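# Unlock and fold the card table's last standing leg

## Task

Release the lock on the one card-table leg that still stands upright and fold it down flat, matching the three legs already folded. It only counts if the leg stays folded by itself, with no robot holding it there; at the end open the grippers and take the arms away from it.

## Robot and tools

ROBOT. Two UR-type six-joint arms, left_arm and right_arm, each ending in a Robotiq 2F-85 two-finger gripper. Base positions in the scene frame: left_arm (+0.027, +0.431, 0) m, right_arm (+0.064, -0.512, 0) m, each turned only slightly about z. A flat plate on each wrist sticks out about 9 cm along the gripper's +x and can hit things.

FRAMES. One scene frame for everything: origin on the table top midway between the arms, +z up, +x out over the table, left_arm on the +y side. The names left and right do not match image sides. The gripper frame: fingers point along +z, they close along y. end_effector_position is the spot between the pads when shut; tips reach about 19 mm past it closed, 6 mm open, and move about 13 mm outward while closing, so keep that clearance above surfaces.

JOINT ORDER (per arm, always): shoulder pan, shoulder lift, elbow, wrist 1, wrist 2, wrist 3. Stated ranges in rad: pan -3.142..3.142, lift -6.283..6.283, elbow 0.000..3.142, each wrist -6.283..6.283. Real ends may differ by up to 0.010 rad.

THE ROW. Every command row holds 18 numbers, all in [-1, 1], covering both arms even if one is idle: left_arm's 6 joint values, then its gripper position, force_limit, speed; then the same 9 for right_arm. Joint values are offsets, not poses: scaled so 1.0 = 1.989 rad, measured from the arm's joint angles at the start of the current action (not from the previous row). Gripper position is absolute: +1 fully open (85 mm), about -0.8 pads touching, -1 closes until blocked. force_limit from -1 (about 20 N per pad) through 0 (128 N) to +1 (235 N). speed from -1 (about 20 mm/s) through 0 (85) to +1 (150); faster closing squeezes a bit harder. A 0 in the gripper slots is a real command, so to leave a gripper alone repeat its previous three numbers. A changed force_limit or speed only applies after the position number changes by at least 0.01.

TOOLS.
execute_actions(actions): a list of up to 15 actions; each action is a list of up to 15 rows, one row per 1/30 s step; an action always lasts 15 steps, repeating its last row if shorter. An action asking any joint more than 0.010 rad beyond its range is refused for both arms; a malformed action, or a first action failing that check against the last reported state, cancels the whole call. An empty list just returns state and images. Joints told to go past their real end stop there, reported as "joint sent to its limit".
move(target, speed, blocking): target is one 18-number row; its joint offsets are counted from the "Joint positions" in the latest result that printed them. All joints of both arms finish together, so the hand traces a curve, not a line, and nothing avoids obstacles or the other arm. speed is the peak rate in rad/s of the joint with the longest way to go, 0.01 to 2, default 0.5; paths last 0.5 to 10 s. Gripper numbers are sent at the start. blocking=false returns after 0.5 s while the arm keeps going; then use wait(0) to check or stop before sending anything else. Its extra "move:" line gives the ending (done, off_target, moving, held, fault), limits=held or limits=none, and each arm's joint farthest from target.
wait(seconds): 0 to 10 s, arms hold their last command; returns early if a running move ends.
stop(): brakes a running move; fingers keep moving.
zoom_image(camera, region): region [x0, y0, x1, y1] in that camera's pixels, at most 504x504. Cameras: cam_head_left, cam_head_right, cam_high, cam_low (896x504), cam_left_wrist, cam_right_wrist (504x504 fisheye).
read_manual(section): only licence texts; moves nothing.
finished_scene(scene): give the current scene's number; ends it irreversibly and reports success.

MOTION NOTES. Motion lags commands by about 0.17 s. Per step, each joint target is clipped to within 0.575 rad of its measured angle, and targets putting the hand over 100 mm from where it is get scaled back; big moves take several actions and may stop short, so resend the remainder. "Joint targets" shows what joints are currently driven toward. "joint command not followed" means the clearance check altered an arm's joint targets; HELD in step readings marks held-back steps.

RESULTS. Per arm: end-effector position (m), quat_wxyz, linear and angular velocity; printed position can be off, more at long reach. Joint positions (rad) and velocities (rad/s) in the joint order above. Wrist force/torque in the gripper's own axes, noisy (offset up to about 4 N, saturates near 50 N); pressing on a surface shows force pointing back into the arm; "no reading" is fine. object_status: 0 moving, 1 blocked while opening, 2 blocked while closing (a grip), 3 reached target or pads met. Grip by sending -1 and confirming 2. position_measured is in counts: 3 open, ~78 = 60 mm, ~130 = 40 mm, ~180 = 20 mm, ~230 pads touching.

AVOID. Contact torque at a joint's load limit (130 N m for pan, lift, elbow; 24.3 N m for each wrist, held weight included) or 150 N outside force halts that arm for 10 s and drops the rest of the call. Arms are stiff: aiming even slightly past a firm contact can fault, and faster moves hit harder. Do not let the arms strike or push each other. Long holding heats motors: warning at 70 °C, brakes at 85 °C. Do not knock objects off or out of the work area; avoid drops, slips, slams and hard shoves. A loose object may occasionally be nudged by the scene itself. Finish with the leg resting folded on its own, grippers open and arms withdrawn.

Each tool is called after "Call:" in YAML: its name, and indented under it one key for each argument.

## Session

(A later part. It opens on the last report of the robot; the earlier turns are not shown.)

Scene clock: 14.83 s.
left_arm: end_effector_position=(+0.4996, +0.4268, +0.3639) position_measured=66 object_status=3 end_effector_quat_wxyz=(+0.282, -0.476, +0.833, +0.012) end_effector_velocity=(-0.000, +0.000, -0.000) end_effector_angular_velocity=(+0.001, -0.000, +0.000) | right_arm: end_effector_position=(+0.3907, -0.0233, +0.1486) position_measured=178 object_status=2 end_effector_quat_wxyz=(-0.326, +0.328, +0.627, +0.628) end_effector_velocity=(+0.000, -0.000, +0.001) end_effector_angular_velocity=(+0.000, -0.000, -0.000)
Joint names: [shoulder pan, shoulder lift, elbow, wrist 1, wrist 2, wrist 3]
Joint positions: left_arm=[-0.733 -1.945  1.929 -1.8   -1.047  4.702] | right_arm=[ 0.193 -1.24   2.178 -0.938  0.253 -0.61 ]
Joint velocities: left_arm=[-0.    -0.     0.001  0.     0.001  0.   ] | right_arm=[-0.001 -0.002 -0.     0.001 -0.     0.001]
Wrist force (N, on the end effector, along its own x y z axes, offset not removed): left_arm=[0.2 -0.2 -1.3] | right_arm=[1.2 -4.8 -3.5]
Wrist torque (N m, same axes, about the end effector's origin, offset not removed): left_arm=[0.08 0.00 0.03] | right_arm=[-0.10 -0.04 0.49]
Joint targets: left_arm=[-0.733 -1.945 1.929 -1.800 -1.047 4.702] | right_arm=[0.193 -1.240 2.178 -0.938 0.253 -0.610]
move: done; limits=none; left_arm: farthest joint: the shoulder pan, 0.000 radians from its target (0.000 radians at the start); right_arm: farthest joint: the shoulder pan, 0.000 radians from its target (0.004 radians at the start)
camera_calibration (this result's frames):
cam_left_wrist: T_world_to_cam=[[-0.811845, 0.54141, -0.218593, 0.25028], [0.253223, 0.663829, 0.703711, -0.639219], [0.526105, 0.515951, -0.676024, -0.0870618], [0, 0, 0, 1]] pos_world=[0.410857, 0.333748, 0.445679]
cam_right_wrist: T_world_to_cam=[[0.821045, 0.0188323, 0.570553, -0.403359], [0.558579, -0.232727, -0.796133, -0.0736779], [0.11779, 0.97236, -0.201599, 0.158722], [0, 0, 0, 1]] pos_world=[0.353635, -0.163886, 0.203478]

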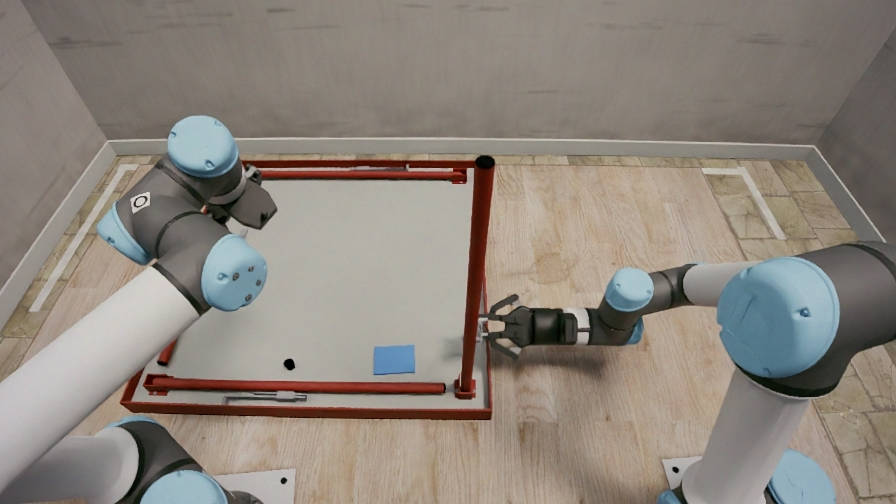

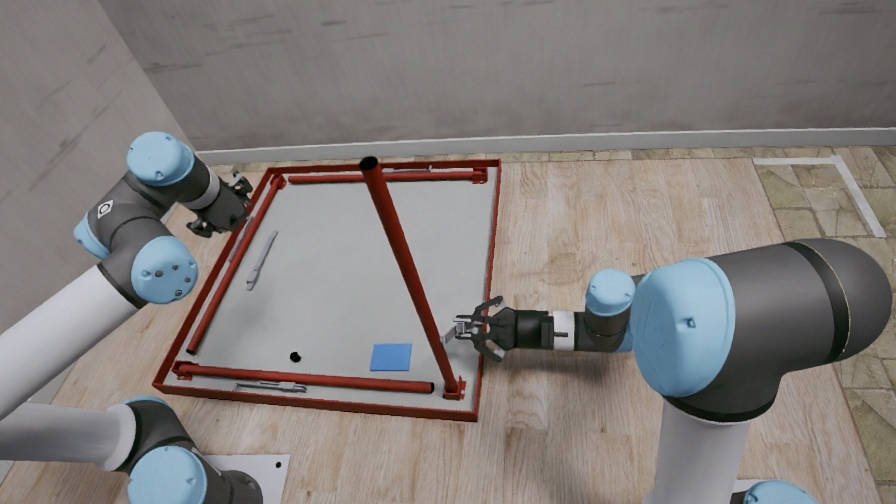

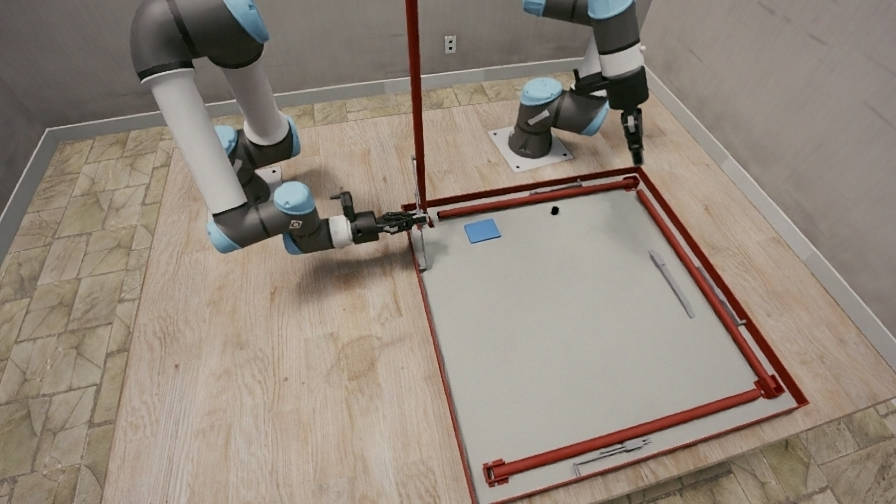

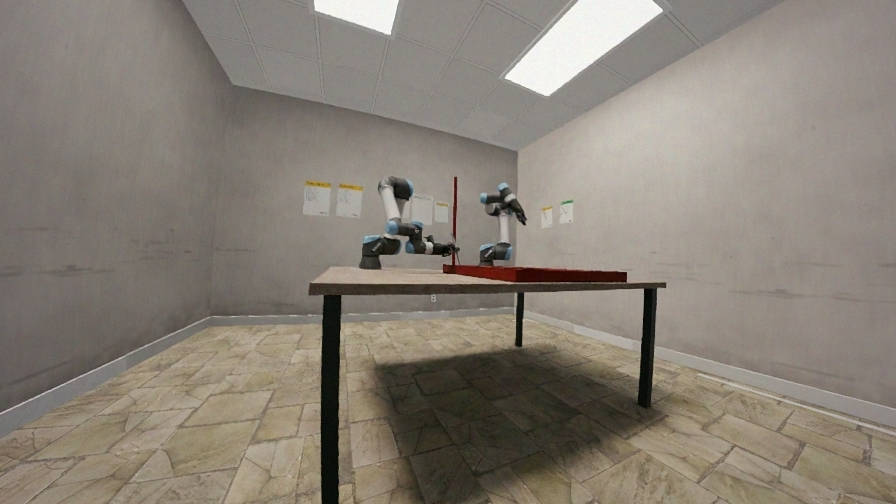

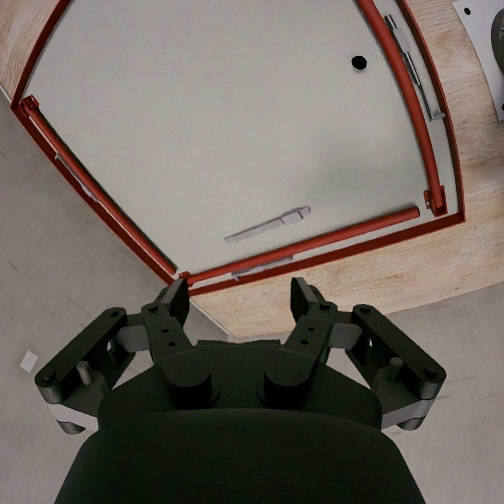

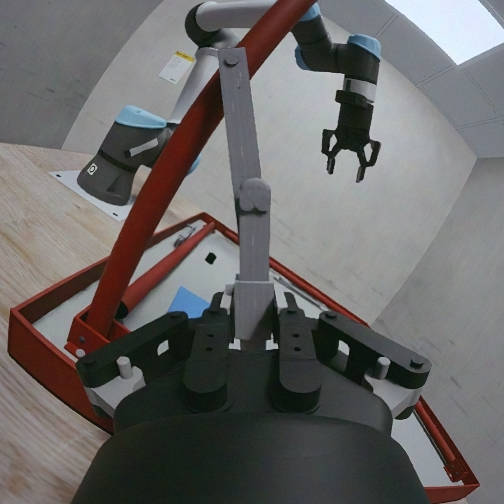

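Call:
move:
  target: [-0.1,0,0,0,0,0,0.5,-0.7,0,-0.0211,0.0335,-0.102,0.0684,-0.0211,0.306,-1,-0.6,-0.5]
  speed: 0.2

Call:
move:
  target: [-0.3907,0,0,0,0,0,0.5,-0.7,0,0,0,0,0,0,0,-1,-0.6,-0.5]
  speed: 0.8

Call:
move:
  target: [0.0518,0.2023,0.0905,-0.195,-0.001,0.056,0.5,-0.7,0,0,0,0,0,0,0,-1,-0.6,-0.5]
  speed: 0.3

Scene clock: 24.33 s.
left_arm: end_effector_position=(+0.4895, +0.3336, +0.3639) position_measured=66 object_status=3 end_effector_quat_wxyz=(+0.282, -0.391, +0.876, -0.016) end_effector_velocity=(+0.000, -0.000, -0.000) end_effector_angular_velocity=(+0.001, +0.000, -0.001) | right_arm: end_effector_position=(+0.4654, -0.0233, +0.1730) position_measured=178 object_status=2 end_effector_quat_wxyz=(+0.499, -0.500, -0.500, -0.501) end_effector_velocity=(+0.001, -0.000, -0.001) end_effector_angular_velocity=(-0.000, +0.002, -0.002)
Joint names: [shoulder pan, shoulder lift, elbow, wrist 1, wrist 2, wrist 3]
Joint positions: left_arm=[-0.932 -1.945  1.929 -1.8   -1.047  4.702] | right_arm=[ 0.151 -1.174  1.975 -0.802  0.211 -0.001]
Joint velocities: left_arm=[-0.001  0.001 -0.     0.     0.     0.   ] | right_arm=[-0.001  0.001  0.001 -0.001  0.001  0.001]
Wrist force (N, on the end effector, along its own x y z axes, offset not removed): left_arm=[0.5 0.8 -1.4] | right_arm=[-2.2 5.7 24.4]
Wrist torque (N m, same axes, about the end effector's origin, offset not removed): left_arm=[0.24 -0.16 0.03] | right_arm=[0.01 0.28 -0.58]
Joint targets: left_arm=[-0.932 -1.945 1.929 -1.800 -1.047 4.702] | right_arm=[0.151 -1.174 1.975 -0.802 0.211 -0.001]
move: done; limits=none; left_arm: farthest joint: the shoulder pan, 0.000 radians from its target (0.199 radians at the start); right_arm: farthest joint: the shoulder pan, 0.000 radians from its target (0.042 radians at the start)
camera_calibration (this result's frames):
cam_left_wrist: T_world_to_cam=[[-0.68891, 0.691101, -0.218593, 0.182429], [0.379355, 0.600734, 0.703711, -0.615441], [0.617651, 0.401869, -0.676024, -0.0403705], [0, 0, 0, 1]] pos_world=[0.384082, 0.259863, 0.445679]
cam_right_wrist: T_world_to_cam=[[0.99983, 0.0184214, -0.00091567, -0.463019], [0.00336755, -0.231136, -0.972916, 0.192996], [-0.0181341, 0.972747, -0.231159, 0.223154], [0, 0, 0, 1]] pos_world=[0.466337, -0.163935, 0.238929]

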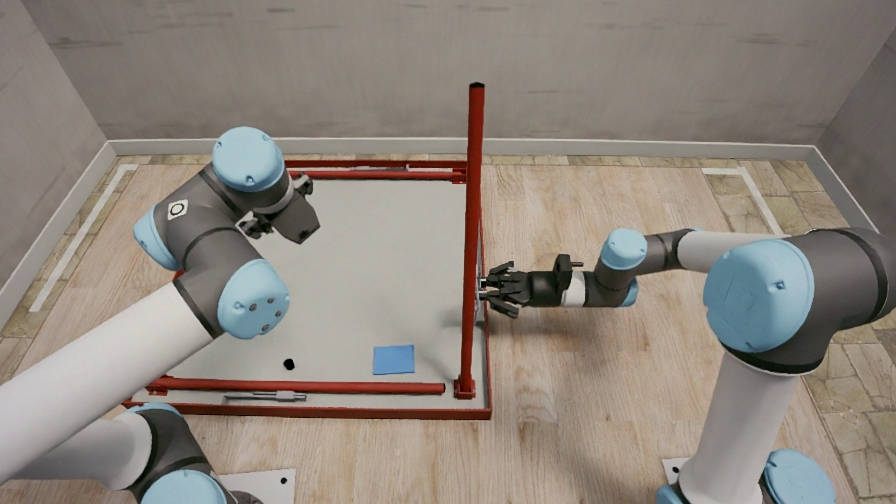

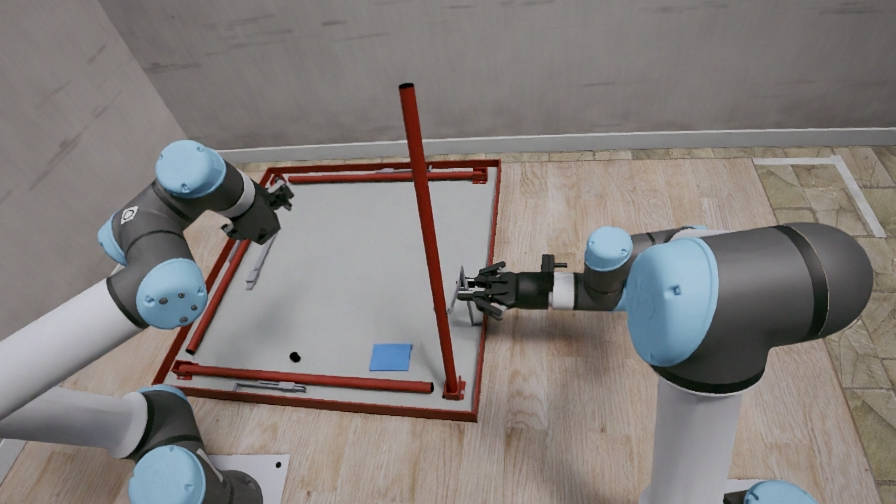

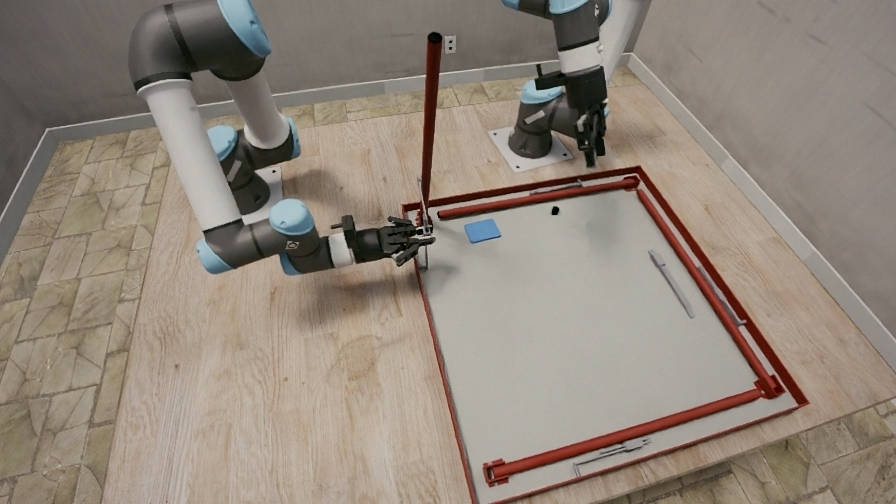

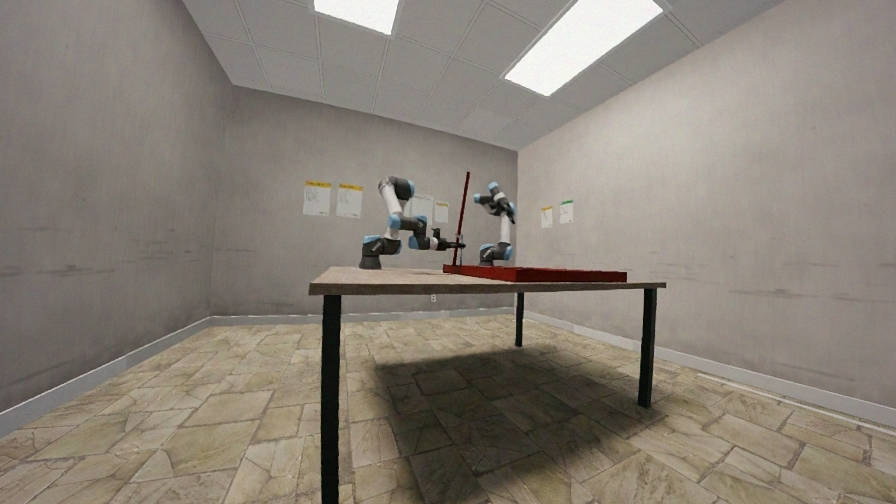

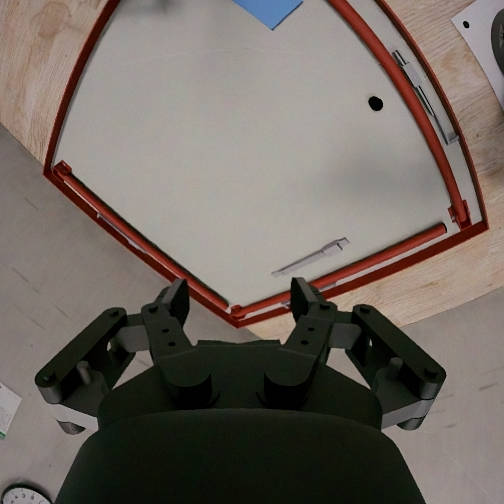

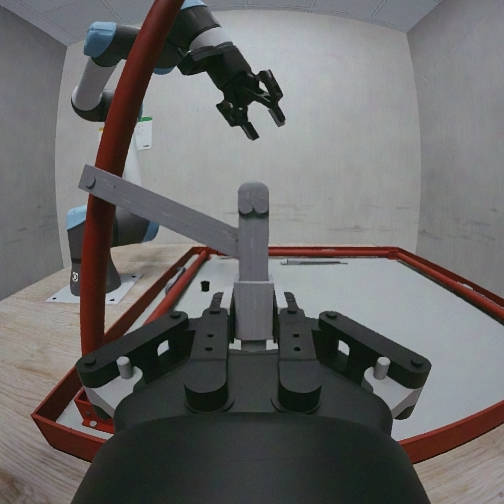

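Scene clock: 25.93 s.
left_arm: end_effector_position=(+0.2885, +0.0374, +0.3639) position_measured=66 object_status=3 end_effector_quat_wxyz=(+0.255, -0.030, +0.959, -0.122) end_effector_velocity=(-0.000, +0.000, +0.001) end_effector_angular_velocity=(+0.000, -0.002, -0.001) | right_arm: end_effector_position=(+0.4654, -0.0233, +0.1730) position_measured=178 object_status=2 end_effector_quat_wxyz=(+0.499, -0.500, -0.500, -0.501) end_effector_velocity=(-0.000, +0.000, +0.000) end_effector_angular_velocity=(+0.000, -0.000, +0.001)
Joint names: [shoulder pan, shoulder lift, elbow, wrist 1, wrist 2, wrist 3]
Joint positions: left_arm=[-1.709 -1.945  1.929 -1.8   -1.047  4.702] | right_arm=[ 0.151 -1.174  1.975 -0.802  0.211 -0.001]
Joint velocities: left_arm=[-0.001 -0.001 -0.001  0.002  0.002 -0.   ] | right_arm=[ 0.    -0.    -0.     0.    -0.001 -0.   ]
Wrist force (N, on the end effector, along its own x y z axes, offset not removed): left_arm=[0.7 1.1 1.1] | right_arm=[-1.4 5.5 26.3]
Wrist torque (N m, same axes, about the end effector's origin, offset not removed): left_arm=[0.26 -0.07 0.00] | right_arm=[0.03 0.00 -0.54]
Joint targets: left_arm=[-1.709 -1.945 1.929 -1.800 -1.047 4.702] | right_arm=[0.151 -1.174 1.975 -0.802 0.211 -0.001]
move: done; limits=none; left_arm: farthest joint: the shoulder pan, 0.000 radians from its target (0.777 radians at the start); right_arm: farthest joint: the shoulder pan, 0.000 radians from its target (0.000 radians at the start)
camera_calibration (this result's frames):
cam_left_wrist: T_world_to_cam=[[-0.00679052, 0.975792, -0.218593, 0.0412358], [0.691664, 0.162456, 0.703711, -0.434995], [0.722187, -0.146414, -0.676024, 0.19312], [0, 0, 0, 1]] pos_world=[0.161682, 0.0587055, 0.445679]
cam_right_wrist: T_world_to_cam=[[0.99983, 0.0184142, -0.000912711, -0.463029], [0.00336875, -0.231135, -0.972916, 0.192996], [-0.0181264, 0.972747, -0.231158, 0.223153], [0, 0, 0, 1]] pos_world=[0.466345, -0.163937, 0.23893]

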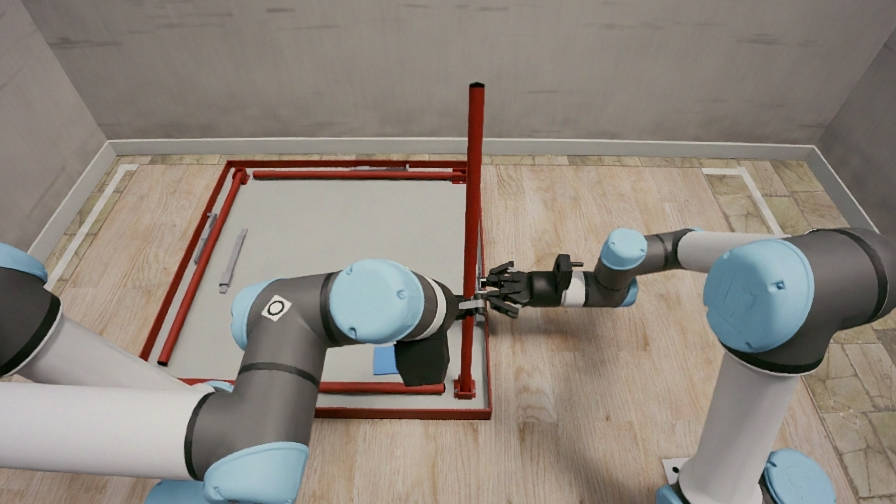

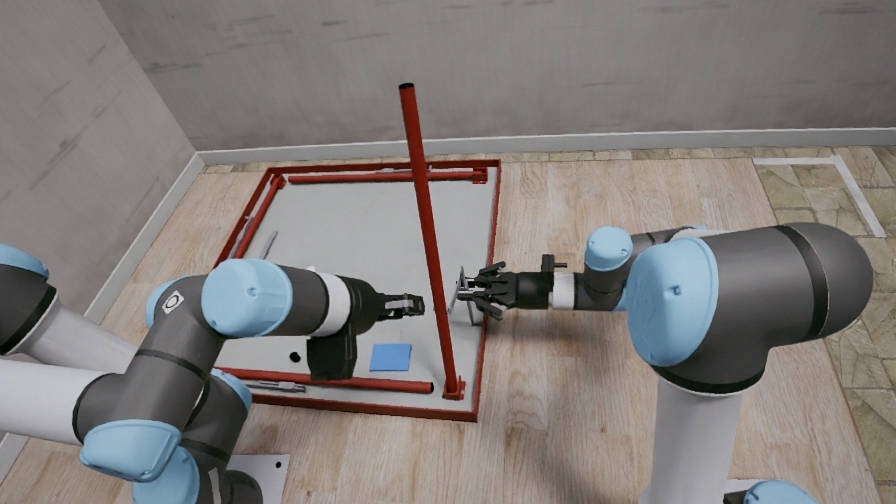

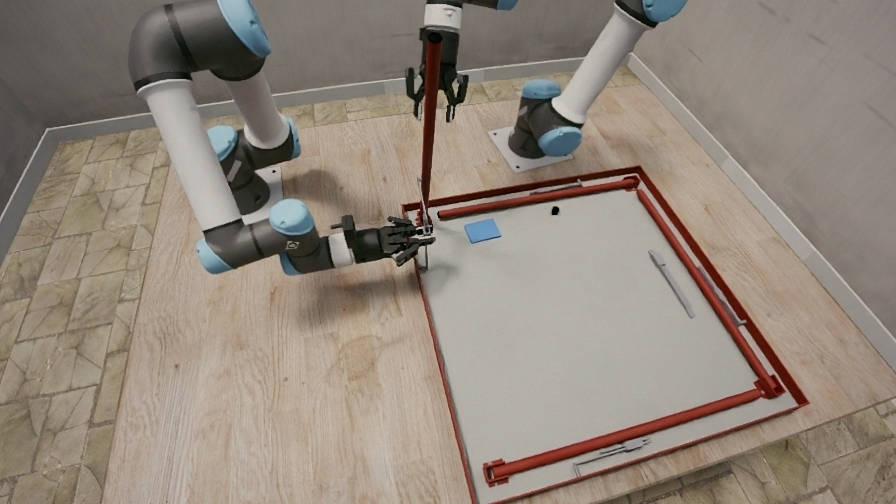

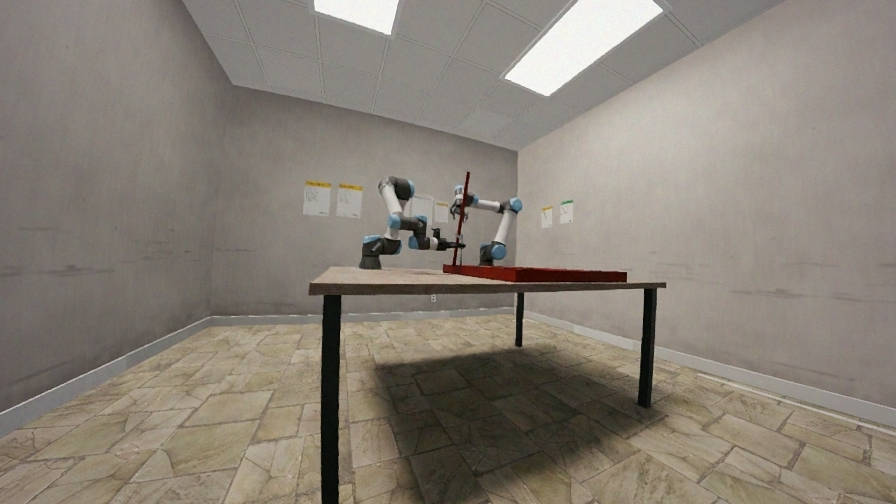

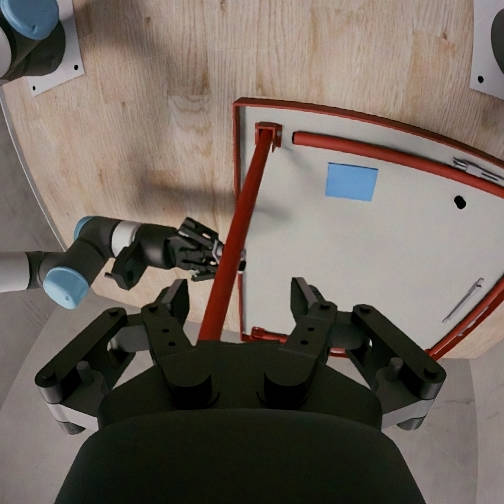

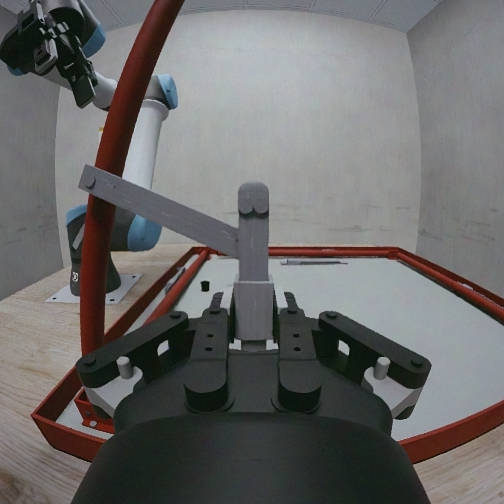

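Scene clock: 27.80 s.
left_arm: end_effector_position=(+0.3328, +0.0019, +0.1504) position_measured=66 object_status=3 end_effector_quat_wxyz=(+0.259, -0.001, +0.966, -0.000) end_effector_velocity=(+0.000, -0.000, -0.000) end_effector_angular_velocity=(-0.000, -0.000, -0.000) | right_arm: end_effector_position=(+0.4654, -0.0233, +0.1730) position_measured=178 object_status=2 end_effector_quat_wxyz=(+0.499, -0.500, -0.500, -0.501) end_effector_velocity=(+0.001, -0.000, +0.000) end_effector_angular_velocity=(+0.000, +0.000, -0.001)
Joint names: [shoulder pan, shoulder lift, elbow, wrist 1, wrist 2, wrist 3]
Joint positions: left_arm=[-1.606 -1.543  2.109 -2.188 -1.049  4.813] | right_arm=[ 0.151 -1.174  1.975 -0.802  0.211 -0.001]
Joint velocities: left_arm=[ 0.     0.001  0.    -0.002  0.     0.   ] | right_arm=[-0.     0.    -0.002  0.001  0.     0.   ]
Wrist force (N, on the end effector, along its own x y z axes, offset not removed): left_arm=[0.9 2.0 -1.9] | right_arm=[-1.6 6.9 25.4]
Wrist torque (N m, same axes, about the end effector's origin, offset not removed): left_arm=[0.42 -0.09 -0.09] | right_arm=[0.20 0.15 -0.54]
Joint targets: left_arm=[-1.606 -1.543 2.109 -2.188 -1.049 4.813] | right_arm=[0.151 -1.174 1.975 -0.802 0.211 -0.001]
move: done; limits=none; left_arm: farthest joint: the shoulder lift, 0.001 radians from its target (0.403 radians at the start); right_arm: farthest joint: the shoulder pan, 0.000 radians from its target (0.000 radians at the start)
camera_calibration (this result's frames):
cam_left_wrist: T_world_to_cam=[[-0.0129347, 0.999478, 0.0295922, -0.00587554], [0.688922, -0.0125418, 0.724727, -0.311602], [0.72472, 0.0297609, -0.6884, 0.0123022], [0, 0, 0, 1]] pos_world=[0.205678, 0.0015983, 0.234469]
cam_right_wrist: T_world_to_cam=[[0.99983, 0.0184141, -0.000912262, -0.463029], [0.00336916, -0.231135, -0.972916, 0.192996], [-0.0181262, 0.972747, -0.231158, 0.223153], [0, 0, 0, 1]] pos_world=[0.466345, -0.163937, 0.23893]

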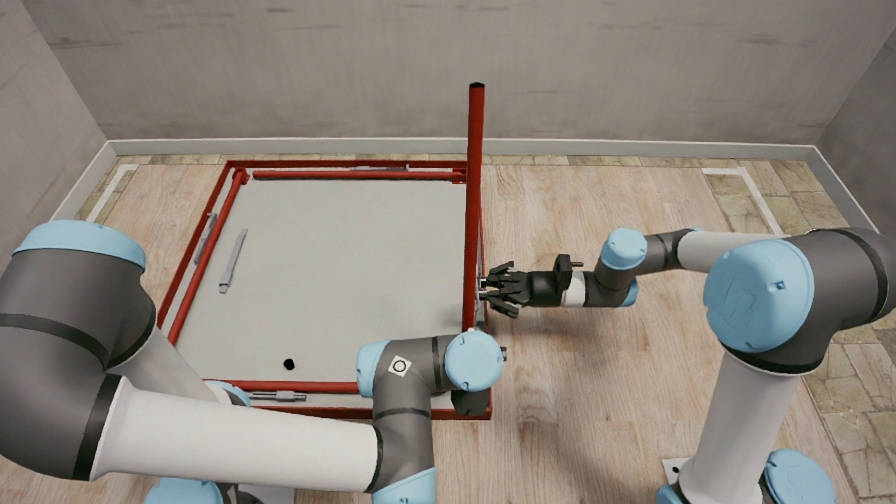

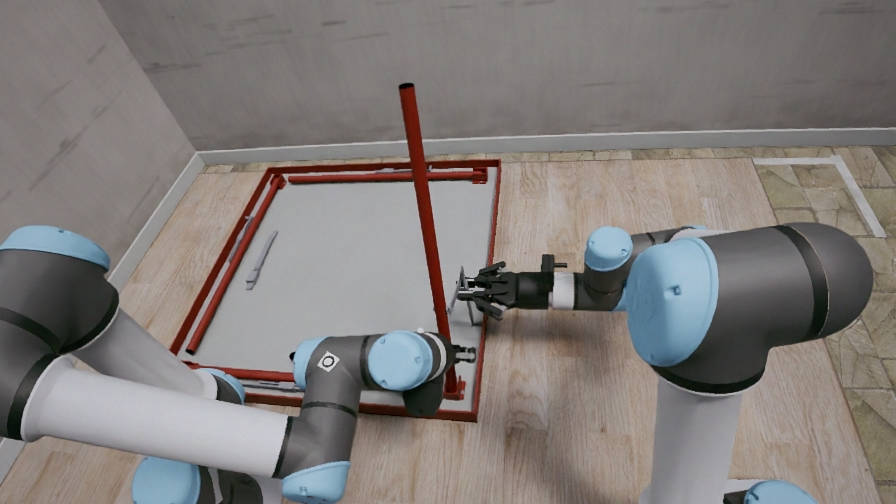

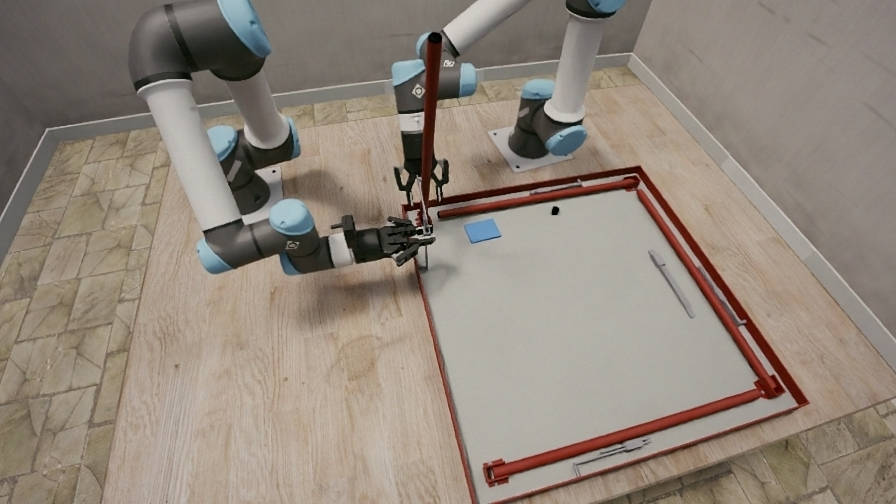

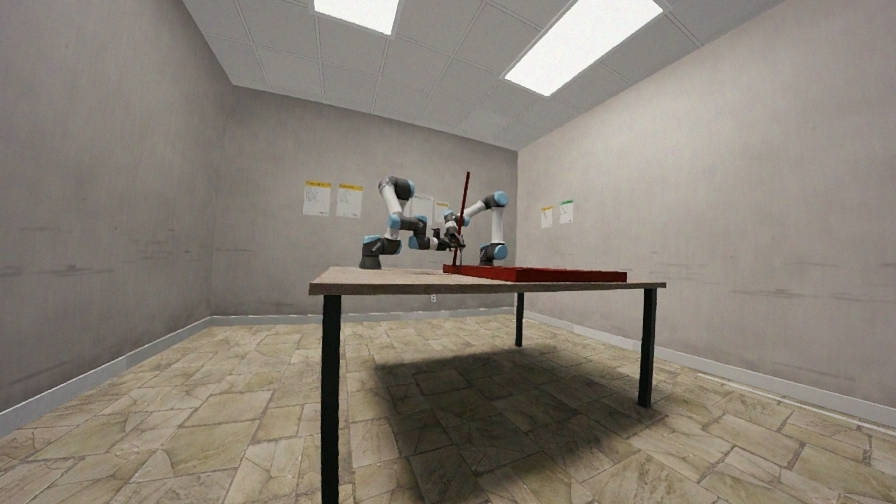

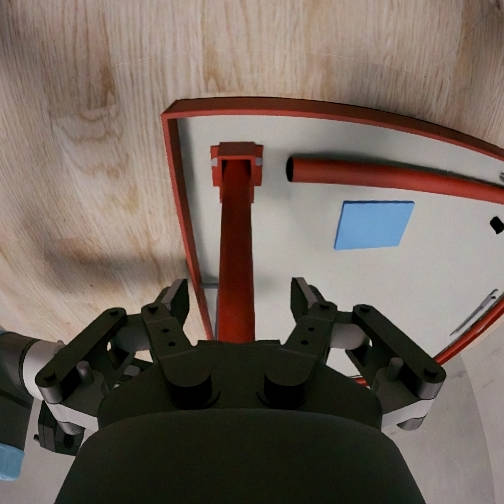

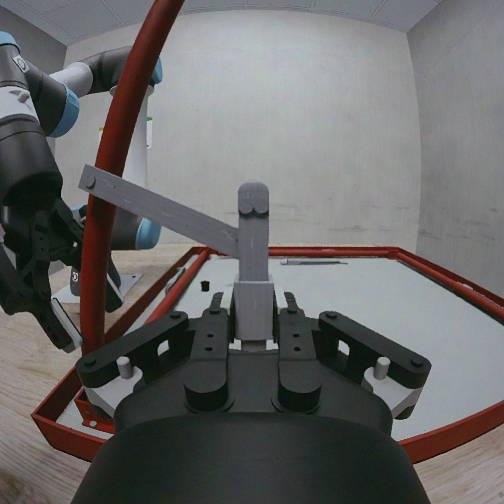

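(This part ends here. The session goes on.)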